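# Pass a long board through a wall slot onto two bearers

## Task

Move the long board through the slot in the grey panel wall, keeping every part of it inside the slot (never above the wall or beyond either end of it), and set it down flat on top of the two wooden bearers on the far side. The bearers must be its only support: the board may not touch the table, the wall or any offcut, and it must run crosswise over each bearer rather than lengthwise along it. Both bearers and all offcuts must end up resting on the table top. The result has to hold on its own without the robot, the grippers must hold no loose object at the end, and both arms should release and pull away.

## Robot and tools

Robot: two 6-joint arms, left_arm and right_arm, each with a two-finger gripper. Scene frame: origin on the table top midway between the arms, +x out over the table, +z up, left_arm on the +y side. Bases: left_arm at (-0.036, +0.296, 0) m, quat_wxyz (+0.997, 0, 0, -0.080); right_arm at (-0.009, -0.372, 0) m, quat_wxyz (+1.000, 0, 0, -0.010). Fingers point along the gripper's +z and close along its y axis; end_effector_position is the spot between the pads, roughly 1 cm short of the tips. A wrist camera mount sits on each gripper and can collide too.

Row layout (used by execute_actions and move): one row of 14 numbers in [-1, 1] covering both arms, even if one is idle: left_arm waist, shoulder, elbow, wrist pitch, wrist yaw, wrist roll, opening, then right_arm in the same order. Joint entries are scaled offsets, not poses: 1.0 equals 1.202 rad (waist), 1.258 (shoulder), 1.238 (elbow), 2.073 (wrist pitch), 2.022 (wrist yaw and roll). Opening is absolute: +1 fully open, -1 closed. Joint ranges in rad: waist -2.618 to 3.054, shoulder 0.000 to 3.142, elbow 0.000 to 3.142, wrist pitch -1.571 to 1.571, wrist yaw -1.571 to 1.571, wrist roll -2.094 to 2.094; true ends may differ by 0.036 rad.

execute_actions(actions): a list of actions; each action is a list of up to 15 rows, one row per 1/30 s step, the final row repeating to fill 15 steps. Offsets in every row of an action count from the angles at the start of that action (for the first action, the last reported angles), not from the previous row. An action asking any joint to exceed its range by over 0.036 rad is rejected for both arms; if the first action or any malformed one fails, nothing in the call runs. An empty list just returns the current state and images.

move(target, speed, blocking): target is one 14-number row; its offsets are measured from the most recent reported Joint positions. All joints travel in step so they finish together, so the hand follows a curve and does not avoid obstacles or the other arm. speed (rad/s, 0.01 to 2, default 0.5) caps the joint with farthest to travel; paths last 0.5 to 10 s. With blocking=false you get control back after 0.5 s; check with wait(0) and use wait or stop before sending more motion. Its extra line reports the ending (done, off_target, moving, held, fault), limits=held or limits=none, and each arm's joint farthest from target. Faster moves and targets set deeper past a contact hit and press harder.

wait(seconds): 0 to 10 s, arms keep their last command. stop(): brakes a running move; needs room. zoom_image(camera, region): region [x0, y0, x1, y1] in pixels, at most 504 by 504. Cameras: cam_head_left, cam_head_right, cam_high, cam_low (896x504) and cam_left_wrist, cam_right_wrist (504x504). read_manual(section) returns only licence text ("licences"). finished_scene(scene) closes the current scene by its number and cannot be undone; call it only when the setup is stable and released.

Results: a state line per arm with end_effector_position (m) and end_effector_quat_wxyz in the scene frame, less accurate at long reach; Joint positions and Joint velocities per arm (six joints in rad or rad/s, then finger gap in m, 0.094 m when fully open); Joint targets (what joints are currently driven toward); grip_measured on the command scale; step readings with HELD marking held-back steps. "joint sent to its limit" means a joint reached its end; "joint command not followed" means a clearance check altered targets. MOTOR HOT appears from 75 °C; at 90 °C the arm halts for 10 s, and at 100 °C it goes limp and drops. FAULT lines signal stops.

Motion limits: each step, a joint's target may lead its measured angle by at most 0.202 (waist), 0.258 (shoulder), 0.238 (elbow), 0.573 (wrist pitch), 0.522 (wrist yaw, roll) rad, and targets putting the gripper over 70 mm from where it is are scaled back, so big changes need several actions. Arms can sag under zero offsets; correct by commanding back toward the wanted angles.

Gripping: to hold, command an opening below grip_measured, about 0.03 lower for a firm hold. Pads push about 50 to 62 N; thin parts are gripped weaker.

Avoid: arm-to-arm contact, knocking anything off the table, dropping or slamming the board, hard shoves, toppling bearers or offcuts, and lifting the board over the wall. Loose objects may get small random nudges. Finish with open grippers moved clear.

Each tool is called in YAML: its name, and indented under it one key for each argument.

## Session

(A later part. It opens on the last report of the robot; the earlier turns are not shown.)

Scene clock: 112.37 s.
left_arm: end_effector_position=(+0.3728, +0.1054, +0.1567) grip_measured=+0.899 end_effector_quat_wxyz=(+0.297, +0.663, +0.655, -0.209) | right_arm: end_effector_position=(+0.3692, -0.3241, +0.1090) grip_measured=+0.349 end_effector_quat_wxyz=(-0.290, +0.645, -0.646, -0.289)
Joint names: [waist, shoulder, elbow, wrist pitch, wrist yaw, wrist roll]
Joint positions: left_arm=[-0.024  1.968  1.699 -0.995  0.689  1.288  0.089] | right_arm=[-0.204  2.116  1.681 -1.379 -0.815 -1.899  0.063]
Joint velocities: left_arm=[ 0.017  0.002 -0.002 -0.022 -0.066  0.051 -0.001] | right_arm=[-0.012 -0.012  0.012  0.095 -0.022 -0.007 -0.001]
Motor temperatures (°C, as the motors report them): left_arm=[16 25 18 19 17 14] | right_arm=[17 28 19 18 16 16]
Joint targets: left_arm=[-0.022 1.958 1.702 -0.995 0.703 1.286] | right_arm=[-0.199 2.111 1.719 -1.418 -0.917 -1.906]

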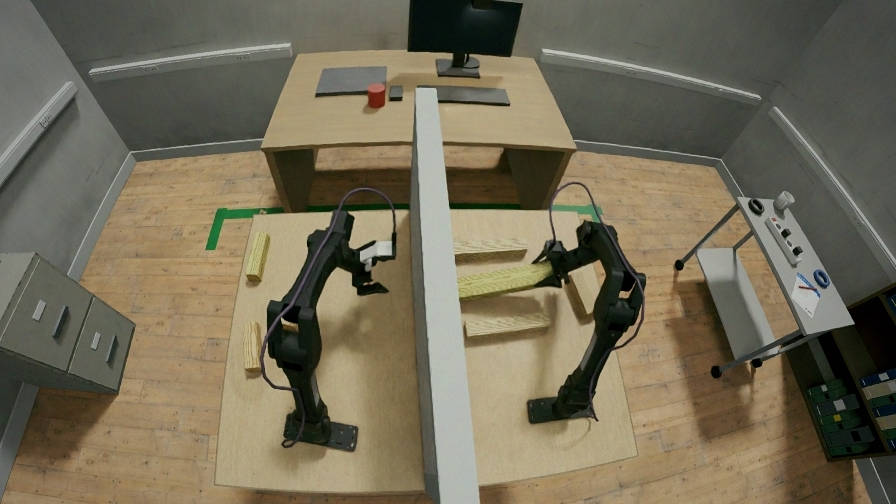

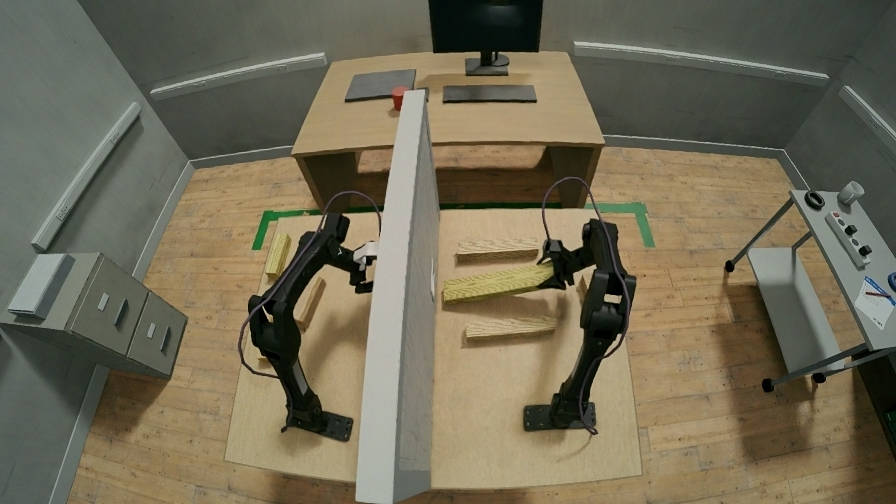

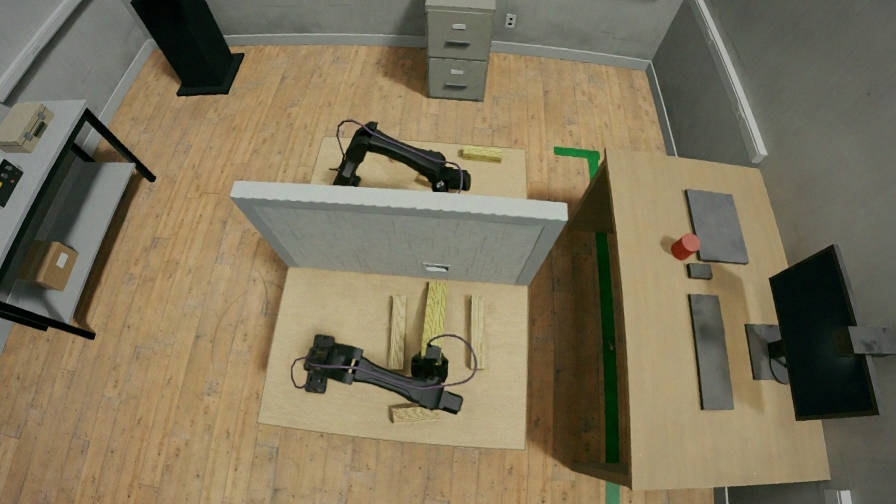

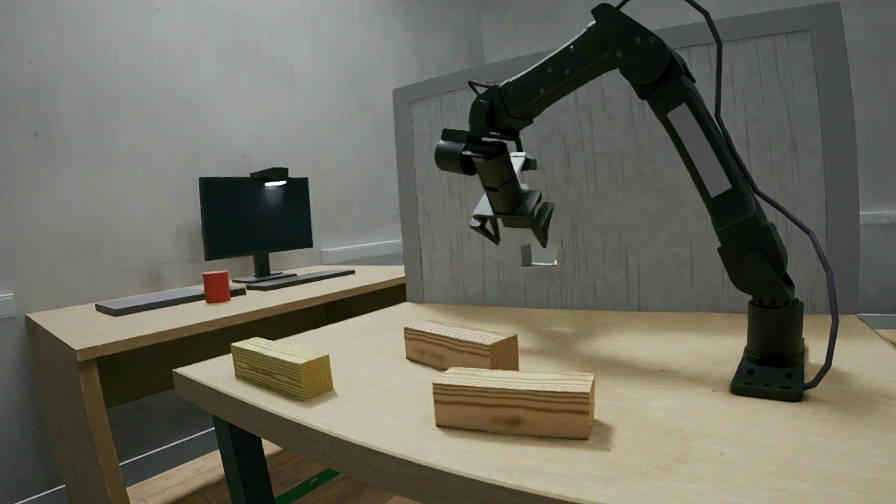

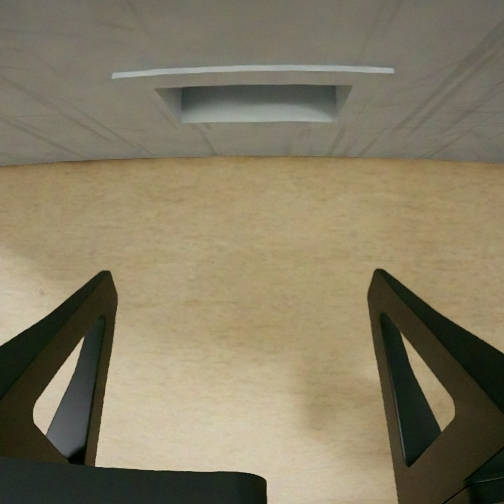

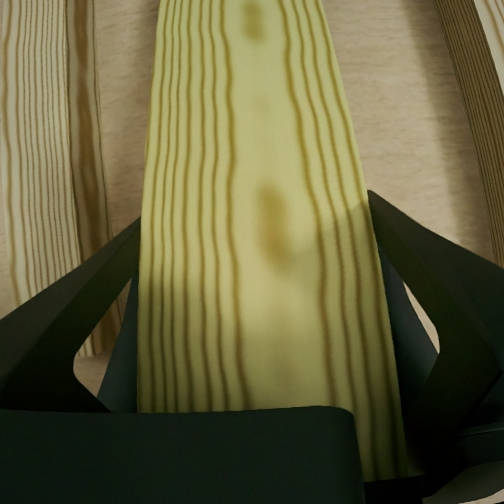

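execute_actions:
  actions:
    - [[0.00167,-0.00795,0.00242,0,0.00692,-0.001,0.9,-0.0025,-0.0037,0.0121,-0.0157,-0.0504,-0.0063,0.12],[0.00167,-0.00795,0.00242,0,0.00692,-0.001,0.9,-0.0080,0.0002,-0.0080,-0.0120,-0.0504,-0.0096,0.12],[0.00167,-0.00795,0.00242,0,0.00692,-0.001,0.9,-0.0116,0.0034,-0.0124,-0.0078,-0.0504,-0.0136,0.12],[0.00167,-0.00795,0.00242,0,0.00692,-0.001,0.9,-0.0150,0.0076,-0.0167,-0.0032,-0.0504,-0.0179,0.12],[0.00167,-0.00795,0.00242,0,0.00692,-0.001,0.9,-0.0181,0.0131,-0.0213,0.0016,-0.0504,-0.0224,0.12],[0.00167,-0.00795,0.00242,0,0.00692,-0.001,0.9,-0.0211,0.0192,-0.0255,0.0061,-0.0504,-0.0266,0.12],[0.00167,-0.00795,0.00242,0,0.00692,-0.001,0.9,-0.0239,0.0244,-0.0297,0.0105,-0.0504,-0.0306,0.12],[0.00167,-0.00795,0.00242,0,0.00692,-0.001,0.9,-0.0263,0.0304,-0.0332,0.0143,-0.0504,-0.0342,0.12],[0.00167,-0.00795,0.00242,0,0.00692,-0.001,0.9,-0.0283,0.0357,-0.0374,0.0178,-0.0504,-0.0374,0.12],[0.00167,-0.00795,0.00242,0,0.00692,-0.001,0.9,-0.0299,0.0409,-0.0409,0.0208,-0.0504,-0.0402,0.12],[0.00167,-0.00795,0.00242,0,0.00692,-0.001,0.9,-0.0309,0.0459,-0.0448,0.0231,-0.0504,-0.0422,0.12],[0.00167,-0.00795,0.00242,0,0.00692,-0.001,0.9,-0.0313,0.0507,-0.0489,0.0245,-0.0504,-0.0436,0.12],[0.00167,-0.00795,0.00242,0,0.00692,-0.001,0.9,-0.0313,0.0543,-0.0519,0.0250,-0.0504,-0.0440,0.12],[0.00167,-0.00795,0.00242,0,0.00692,-0.001,0.9,-0.0313,0.0561,-0.0534,0.0239,-0.0504,-0.0426,0.12],[0.00167,-0.00795,0.00242,0,0.00692,-0.001,0.9,-0.0313,0.0564,-0.0536,0.0193,-0.0504,-0.0378,0.12]]

wait:
  seconds: 0.4

Scene clock: 119.73 s.
left_arm: end_effector_position=(+0.3728, +0.1054, +0.1567) grip_measured=+0.899 end_effector_quat_wxyz=(+0.297, +0.663, +0.655, -0.209) | right_arm: end_effector_position=(+0.3675, -0.3301, +0.0822) grip_measured=+0.349 end_effector_quat_wxyz=(-0.310, +0.629, -0.640, -0.315)
Joint names: [waist, shoulder, elbow, wrist pitch, wrist yaw, wrist roll]
Joint positions: left_arm=[-0.024  1.968  1.699 -0.995  0.689  1.288  0.089] | right_arm=[-0.24   2.183  1.631 -1.343 -0.873 -1.966  0.063]
Joint velocities: left_arm=[-0.002  0.012 -0.002 -0.066  0.007  0.037  0.001] | right_arm=[-0.012  0.1   -0.071 -0.007 -0.154  0.007 -0.   ]
Motor temperatures (°C, as the motors report them): left_arm=[16 25 18 19 17 14] | right_arm=[17 28 19 18 17 16]
Joint targets: left_arm=[-0.022 1.958 1.702 -0.995 0.703 1.286] | right_arm=[-0.241 2.187 1.615 -1.339 -0.917 -1.976]
Step readings (joint positions):
0: left_arm=[-0.024 1.968 1.699 -0.995 0.689 1.288] | right_arm=[-0.204 2.116 1.681 -1.379 -0.815 -1.899]
1: left_arm=[-0.024 1.968 1.699 -0.995 0.689 1.288] | right_arm=[-0.204 2.116 1.681 -1.379 -0.815 -1.900]
2: left_arm=[-0.024 1.968 1.699 -0.995 0.689 1.288] | right_arm=[-0.204 2.116 1.681 -1.379 -0.815 -1.902]
4: left_arm=[-0.024 1.968 1.699 -0.995 0.689 1.288] | right_arm=[-0.205 2.117 1.681 -1.378 -0.816 -1.910]
8: left_arm=[-0.024 1.968 1.699 -0.995 0.689 1.288] | right_arm=[-0.217 2.133 1.665 -1.364 -0.828 -1.934]
15: Joint positions above

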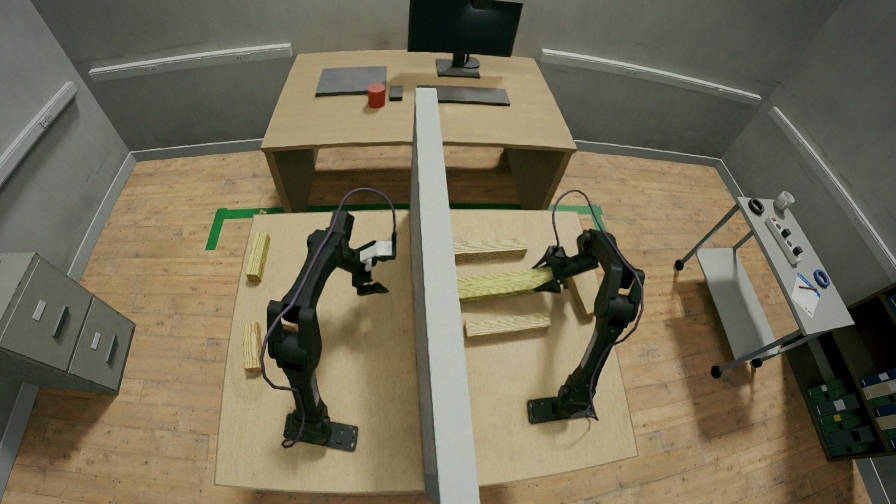

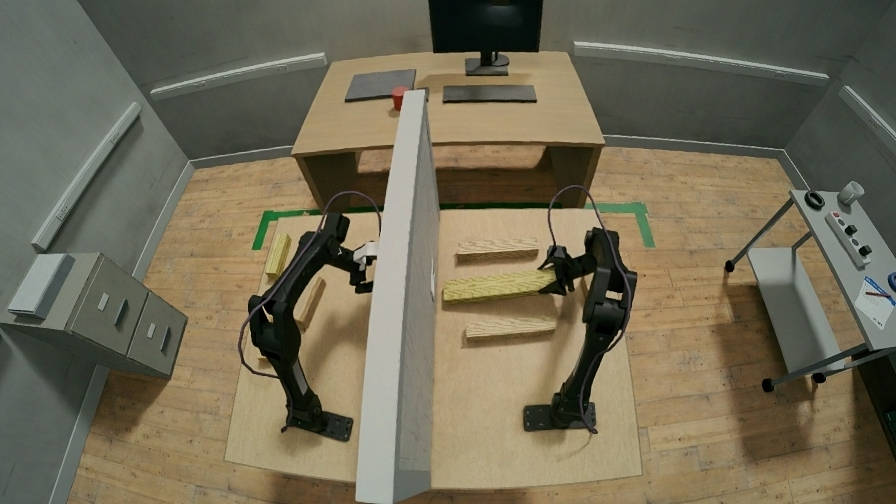

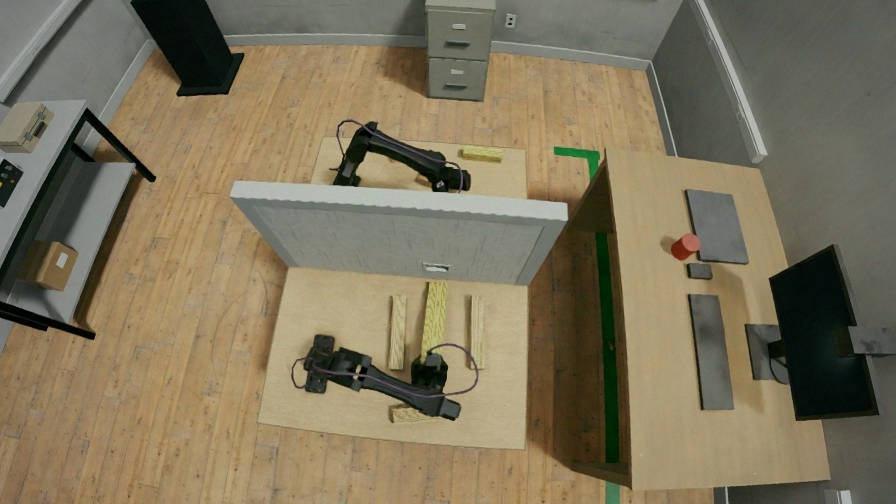

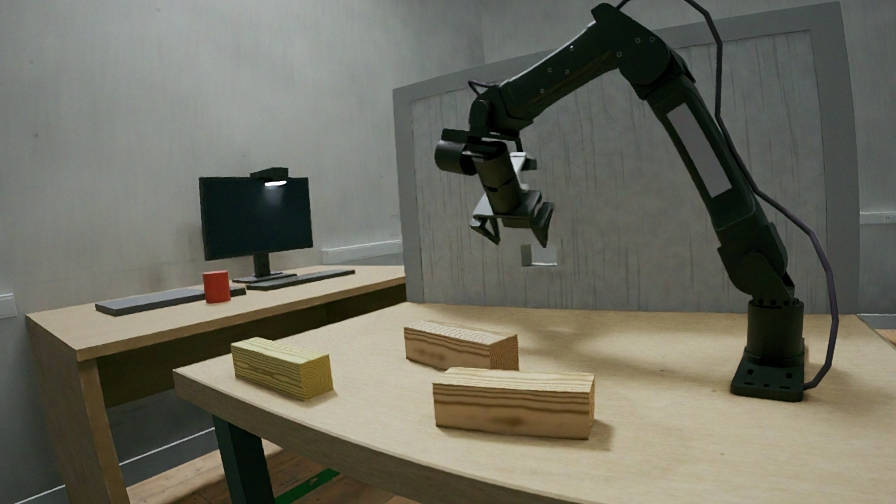

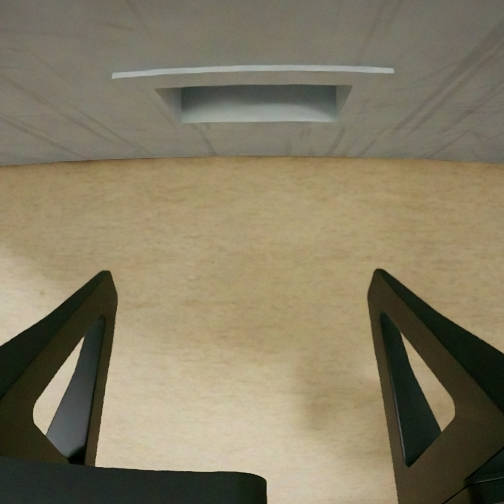

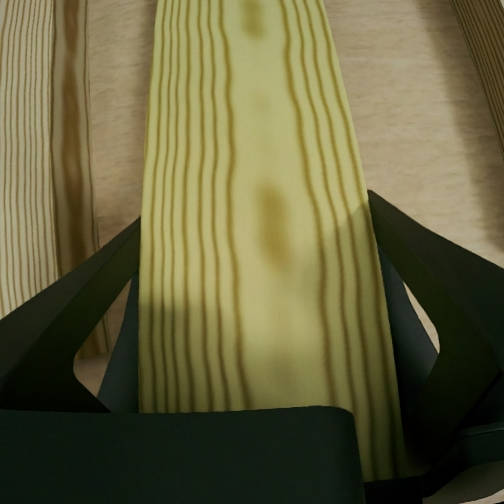

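Scene clock: 120.13 s.
left_arm: end_effector_position=(+0.3728, +0.1054, +0.1567) grip_measured=+0.899 end_effector_quat_wxyz=(+0.297, +0.663, +0.655, -0.209) | right_arm: end_effector_position=(+0.3678, -0.3292, +0.0810) grip_measured=+0.349 end_effector_quat_wxyz=(-0.313, +0.628, -0.638, -0.317)
Joint names: [waist, shoulder, elbow, wrist pitch, wrist yaw, wrist roll]
Joint positions: left_arm=[-0.024  1.968  1.699 -0.995  0.689  1.288  0.089] | right_arm=[-0.24   2.188  1.628 -1.339 -0.881 -1.971  0.063]
Joint velocities: left_arm=[-0.002 -0.017 -0.002 -0.022  0.007 -0.081  0.001] | right_arm=[-0.022  0.002  0.007  0.11   0.037  0.007 -0.   ]
Motor temperatures (°C, as the motors report them): left_arm=[16 25 18 19 17 14] | right_arm=[17 28 19 18 17 16]
Joint targets: left_arm=[-0.022 1.958 1.702 -0.995 0.703 1.286] | right_arm=[-0.241 2.187 1.615 -1.339 -0.917 -1.976]
wait: 0.40 s; at rest by 0.30 s

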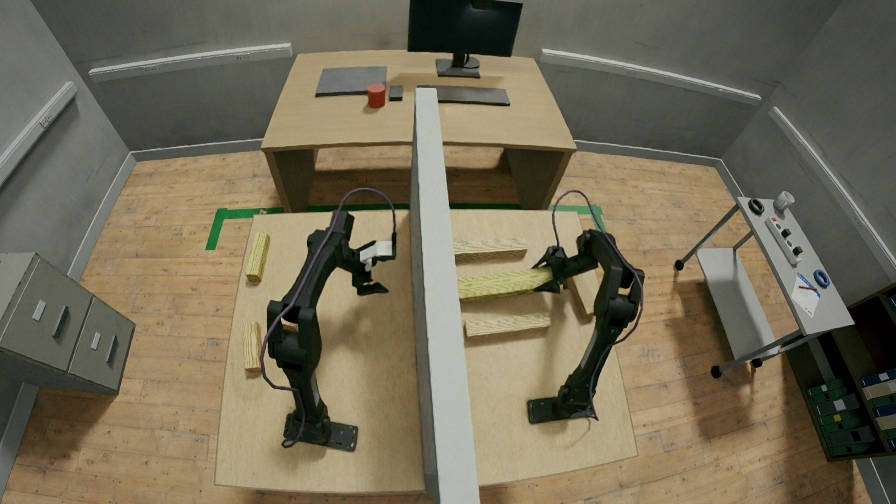

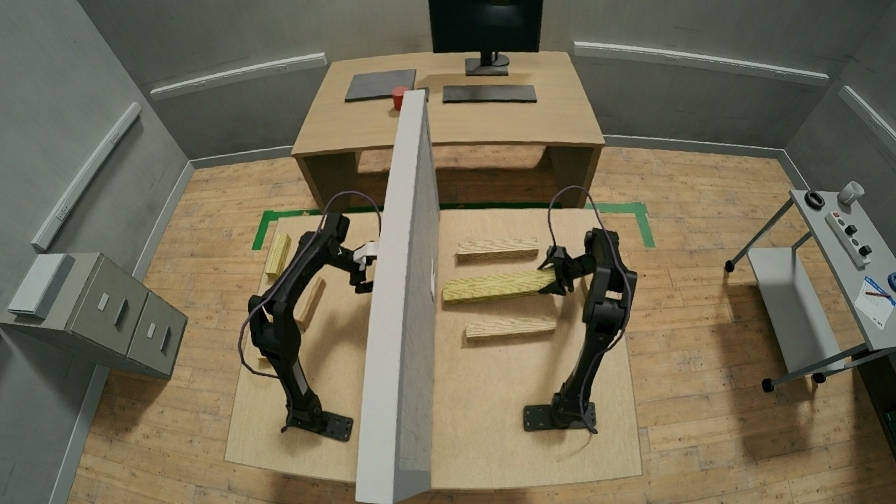

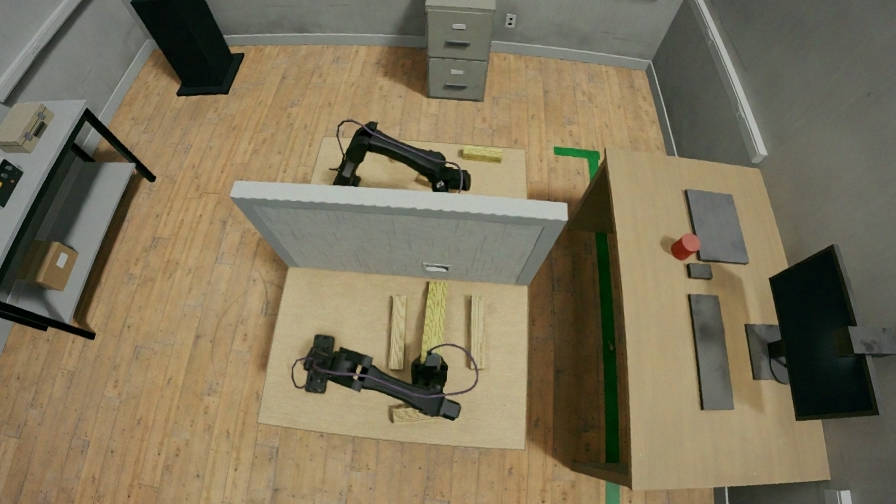

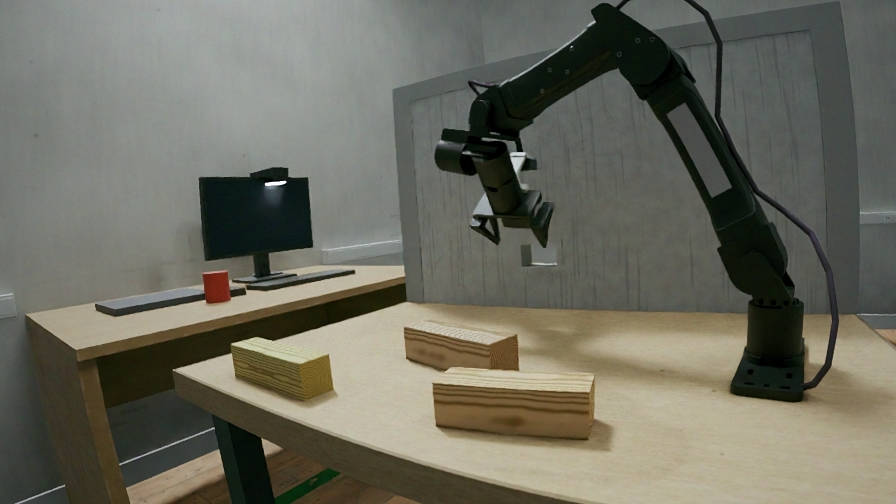

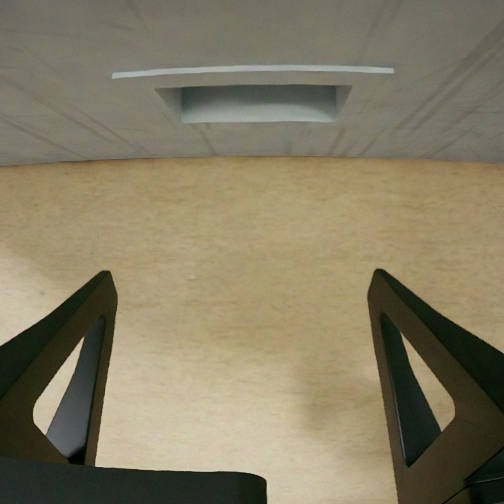

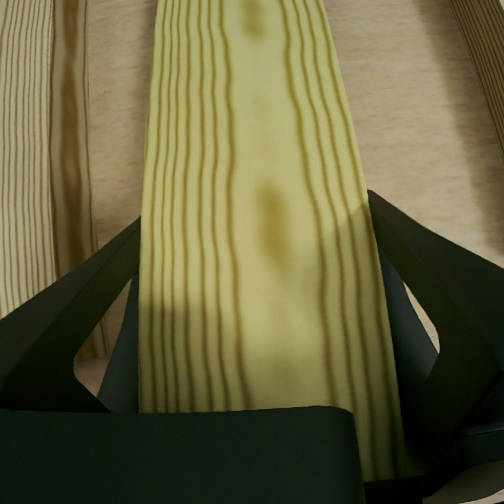

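execute_actions:
  actions:
    - [[0.00167,-0.00795,0.00242,0,0.00692,-0.001,0.9,-0.0044,-0.0004,-0.0107,0.0046,-0.0178,-0.0050,0.12],[0.00167,-0.00795,0.00242,0,0.00692,-0.001,0.9,-0.0062,0.0041,-0.0149,0.0102,-0.0175,-0.0080,0.12],[0.00167,-0.00795,0.00242,0,0.00692,-0.001,0.9,-0.0080,0.0083,-0.0189,0.0164,-0.0170,-0.0115,0.12],[0.00167,-0.00795,0.00242,0,0.00692,-0.001,0.9,-0.0100,0.0141,-0.0224,0.0231,-0.0163,-0.0153,0.12],[0.00167,-0.00795,0.00242,0,0.00692,-0.001,0.9,-0.0121,0.0216,-0.0258,0.0302,-0.0153,-0.0193,0.12],[0.00167,-0.00795,0.00242,0,0.00692,-0.001,0.9,-0.0141,0.0300,-0.0289,0.0370,-0.0142,-0.0232,0.12],[0.00167,-0.00795,0.00242,0,0.00692,-0.001,0.9,-0.0159,0.0375,-0.0320,0.0435,-0.0131,-0.0267,0.12],[0.00167,-0.00795,0.00242,0,0.00692,-0.001,0.9,-0.0176,0.0459,-0.0342,0.0491,-0.0120,-0.0299,0.12],[0.00167,-0.00795,0.00242,0,0.00692,-0.001,0.9,-0.0191,0.0534,-0.0373,0.0542,-0.0110,-0.0328,0.12],[0.00167,-0.00795,0.00242,0,0.00692,-0.001,0.9,-0.0202,0.0610,-0.0396,0.0587,-0.0099,-0.0353,0.12],[0.00167,-0.00795,0.00242,0,0.00692,-0.001,0.9,-0.0210,0.0680,-0.0425,0.0621,-0.0088,-0.0371,0.12],[0.00167,-0.00795,0.00242,0,0.00692,-0.001,0.9,-0.0212,0.0747,-0.0456,0.0641,-0.0080,-0.0383,0.12],[0.00167,-0.00795,0.00242,0,0.00692,-0.001,0.9,-0.0212,0.0797,-0.0479,0.0649,-0.0073,-0.0387,0.12],[0.00167,-0.00795,0.00242,0,0.00692,-0.001,0.9,-0.0212,0.0823,-0.0491,0.0632,-0.0070,-0.0374,0.12],[0.00167,-0.00795,0.00242,0,0.00692,-0.001,0.9,-0.0212,0.0827,-0.0493,0.0564,-0.0069,-0.0331,0.12]]

wait:
  seconds: 0.4

Scene clock: 122.10 s.
left_arm: end_effector_position=(+0.3728, +0.1054, +0.1567) grip_measured=+0.899 end_effector_quat_wxyz=(+0.297, +0.663, +0.655, -0.209) | right_arm: end_effector_position=(+0.3688, -0.3371, +0.0345) grip_measured=+0.349 end_effector_quat_wxyz=(-0.319, +0.627, -0.633, -0.324)
Joint names: [waist, shoulder, elbow, wrist pitch, wrist yaw, wrist roll]
Joint positions: left_arm=[-0.024  1.968  1.699 -0.995  0.689  1.288  0.089] | right_arm=[-0.264  2.289  1.584 -1.238 -0.889 -2.024  0.063]
Joint velocities: left_arm=[ 0.012 -0.012 -0.022  0.022  0.022 -0.022  0.   ] | right_arm=[-0.012  0.193 -0.09   0.125 -0.037 -0.007 -0.001]
Motor temperatures (°C, as the motors report them): left_arm=[16 25 18 19 17 14] | right_arm=[17 28 18 18 16 16]
Joint targets: left_arm=[-0.022 1.958 1.702 -0.995 0.703 1.286] | right_arm=[-0.266 2.292 1.567 -1.223 -0.895 -2.039]
Step readings (joint positions):
0: left_arm=[-0.024 1.968 1.699 -0.995 0.689 1.288] | right_arm=[-0.240 2.188 1.628 -1.339 -0.881 -1.971]
1: left_arm=[-0.024 1.968 1.699 -0.995 0.689 1.288] | right_arm=[-0.240 2.188 1.628 -1.339 -0.881 -1.973]
2: left_arm=[-0.024 1.968 1.699 -0.995 0.689 1.288] | right_arm=[-0.240 2.188 1.628 -1.337 -0.881 -1.974]
4: left_arm=[-0.024 1.968 1.699 -0.995 0.689 1.288] | right_arm=[-0.241 2.188 1.625 -1.331 -0.882 -1.980]
8: left_arm=[-0.024 1.968 1.699 -0.995 0.689 1.288] | right_arm=[-0.247 2.210 1.612 -1.307 -0.889 -2.000]
15: Joint positions above

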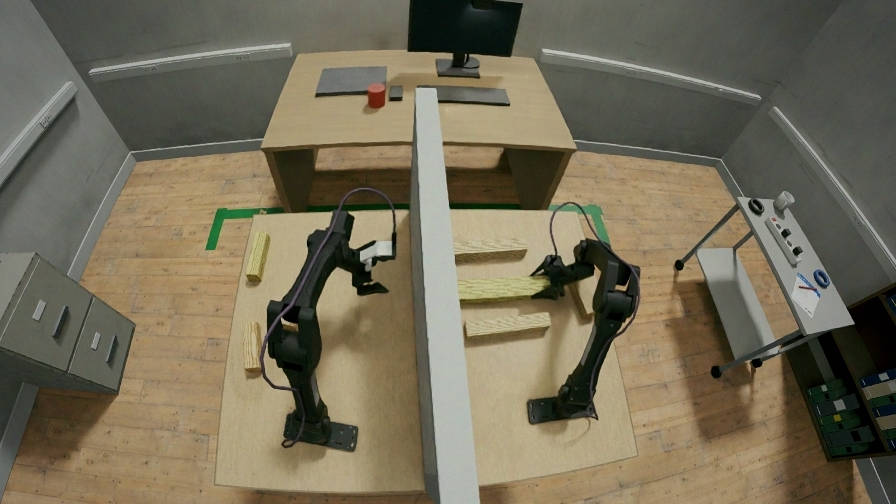

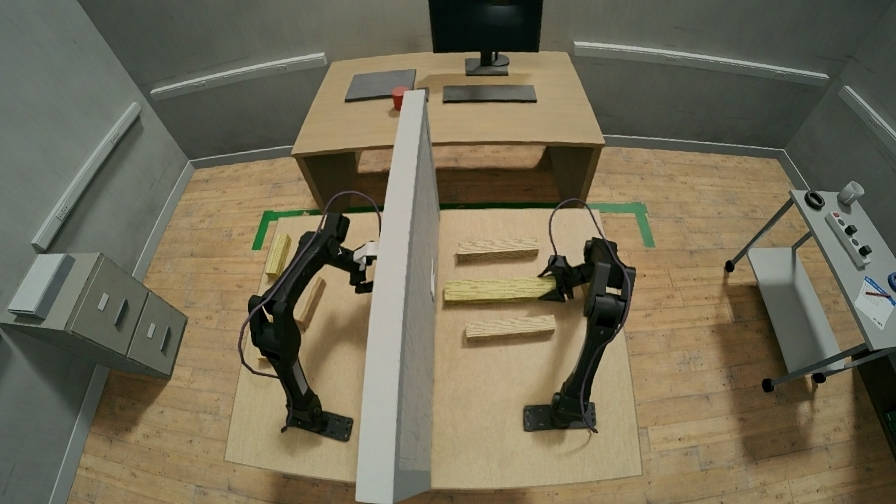

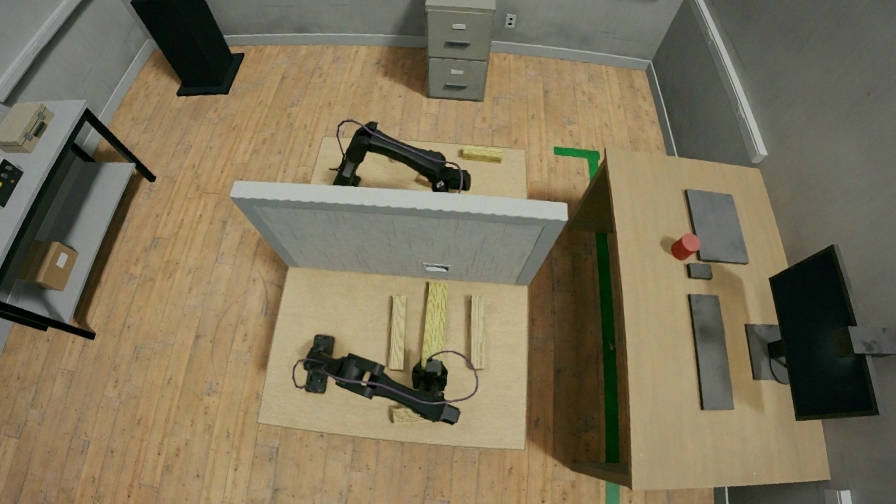

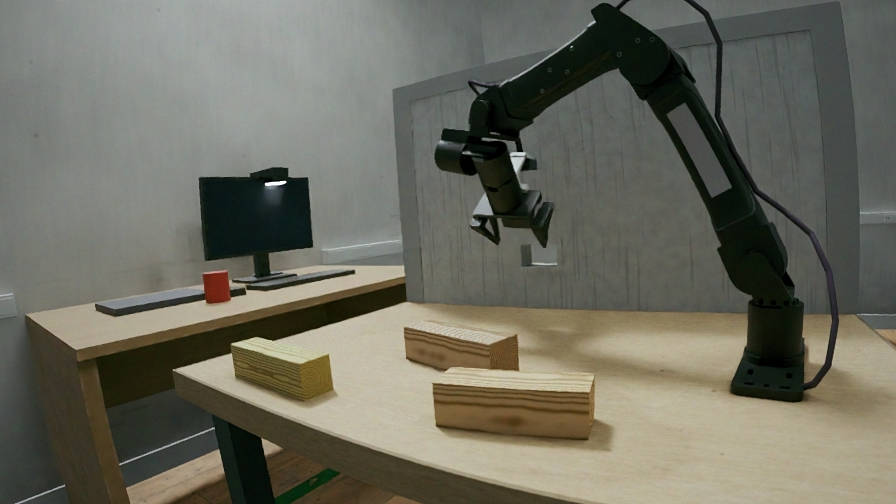

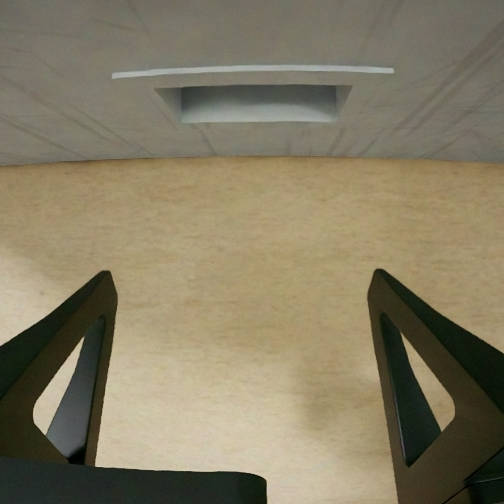

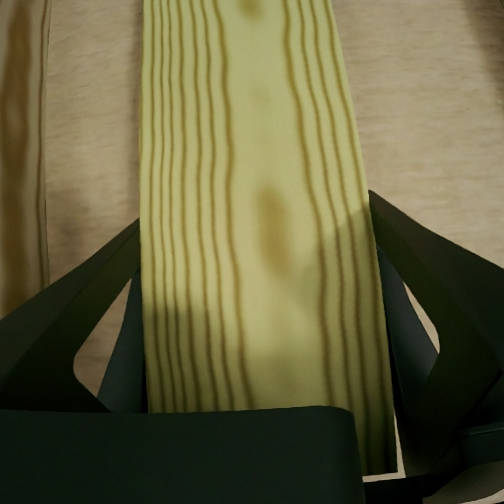

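Scene clock: 122.50 s.
left_arm: end_effector_position=(+0.3728, +0.1054, +0.1567) grip_measured=+0.899 end_effector_quat_wxyz=(+0.297, +0.663, +0.655, -0.209) | right_arm: end_effector_position=(+0.3688, -0.3374, +0.0305) grip_measured=+0.349 end_effector_quat_wxyz=(-0.319, +0.627, -0.633, -0.324)
Joint names: [waist, shoulder, elbow, wrist pitch, wrist yaw, wrist roll]
Joint positions: left_arm=[-0.024  1.968  1.699 -0.995  0.689  1.288  0.089] | right_arm=[-0.265  2.297  1.581 -1.228 -0.889 -2.026  0.063]
Joint velocities: left_arm=[0.002 0.012 0.007 0.022 0.066 0.081 0.001] | right_arm=[-0.017  0.007 -0.002 -0.022  0.037 -0.066  0.   ]
Motor temperatures (°C, as the motors report them): left_arm=[16 25 18 19 17 14] | right_arm=[17 28 18 18 16 16]
Joint targets: left_arm=[-0.022 1.958 1.702 -0.995 0.703 1.286] | right_arm=[-0.266 2.292 1.568 -1.222 -0.895 -2.039]
wait: 0.40 s; at rest by 0.23 s

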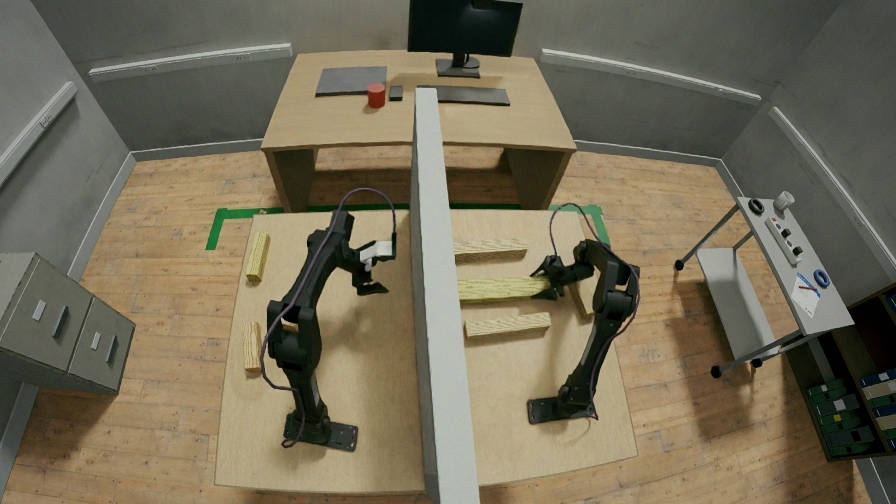

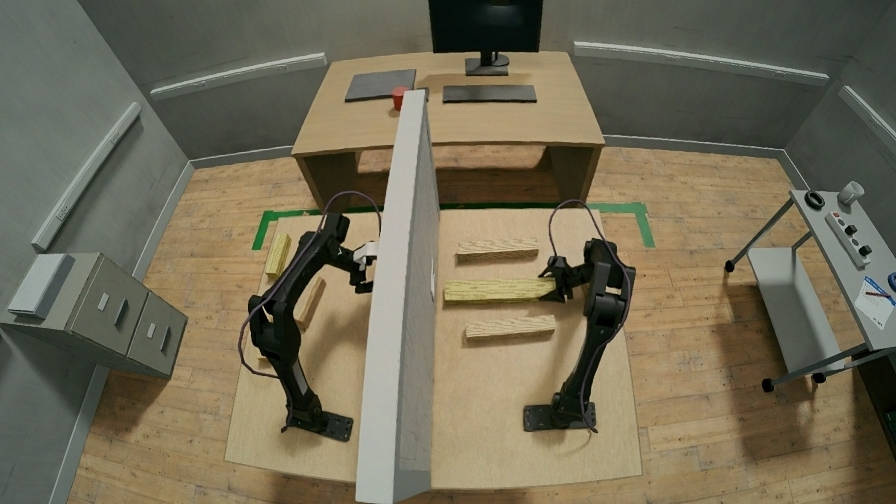

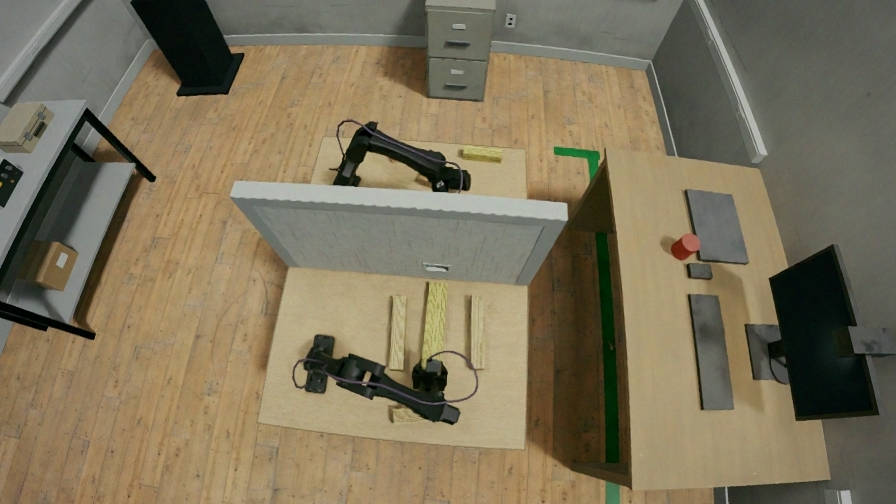

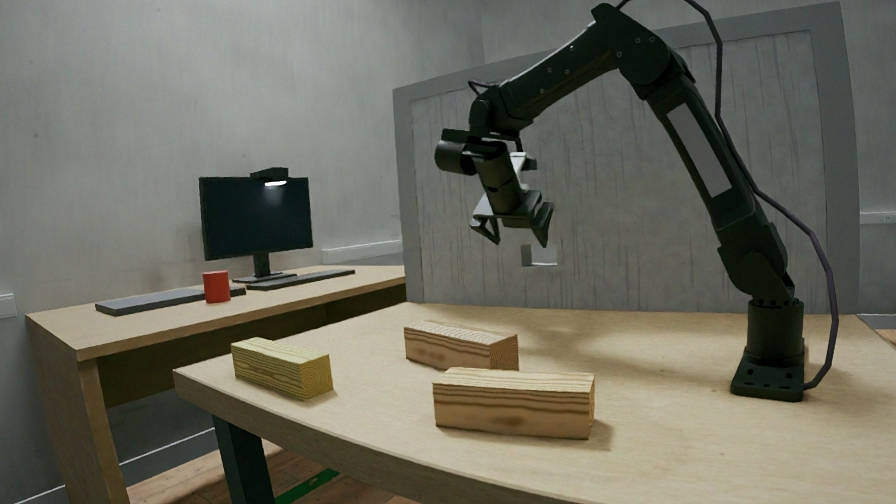

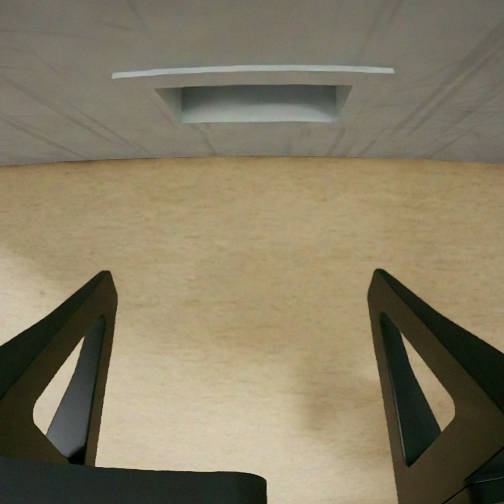

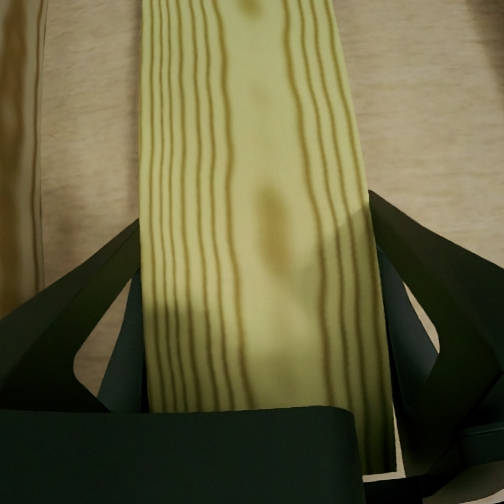

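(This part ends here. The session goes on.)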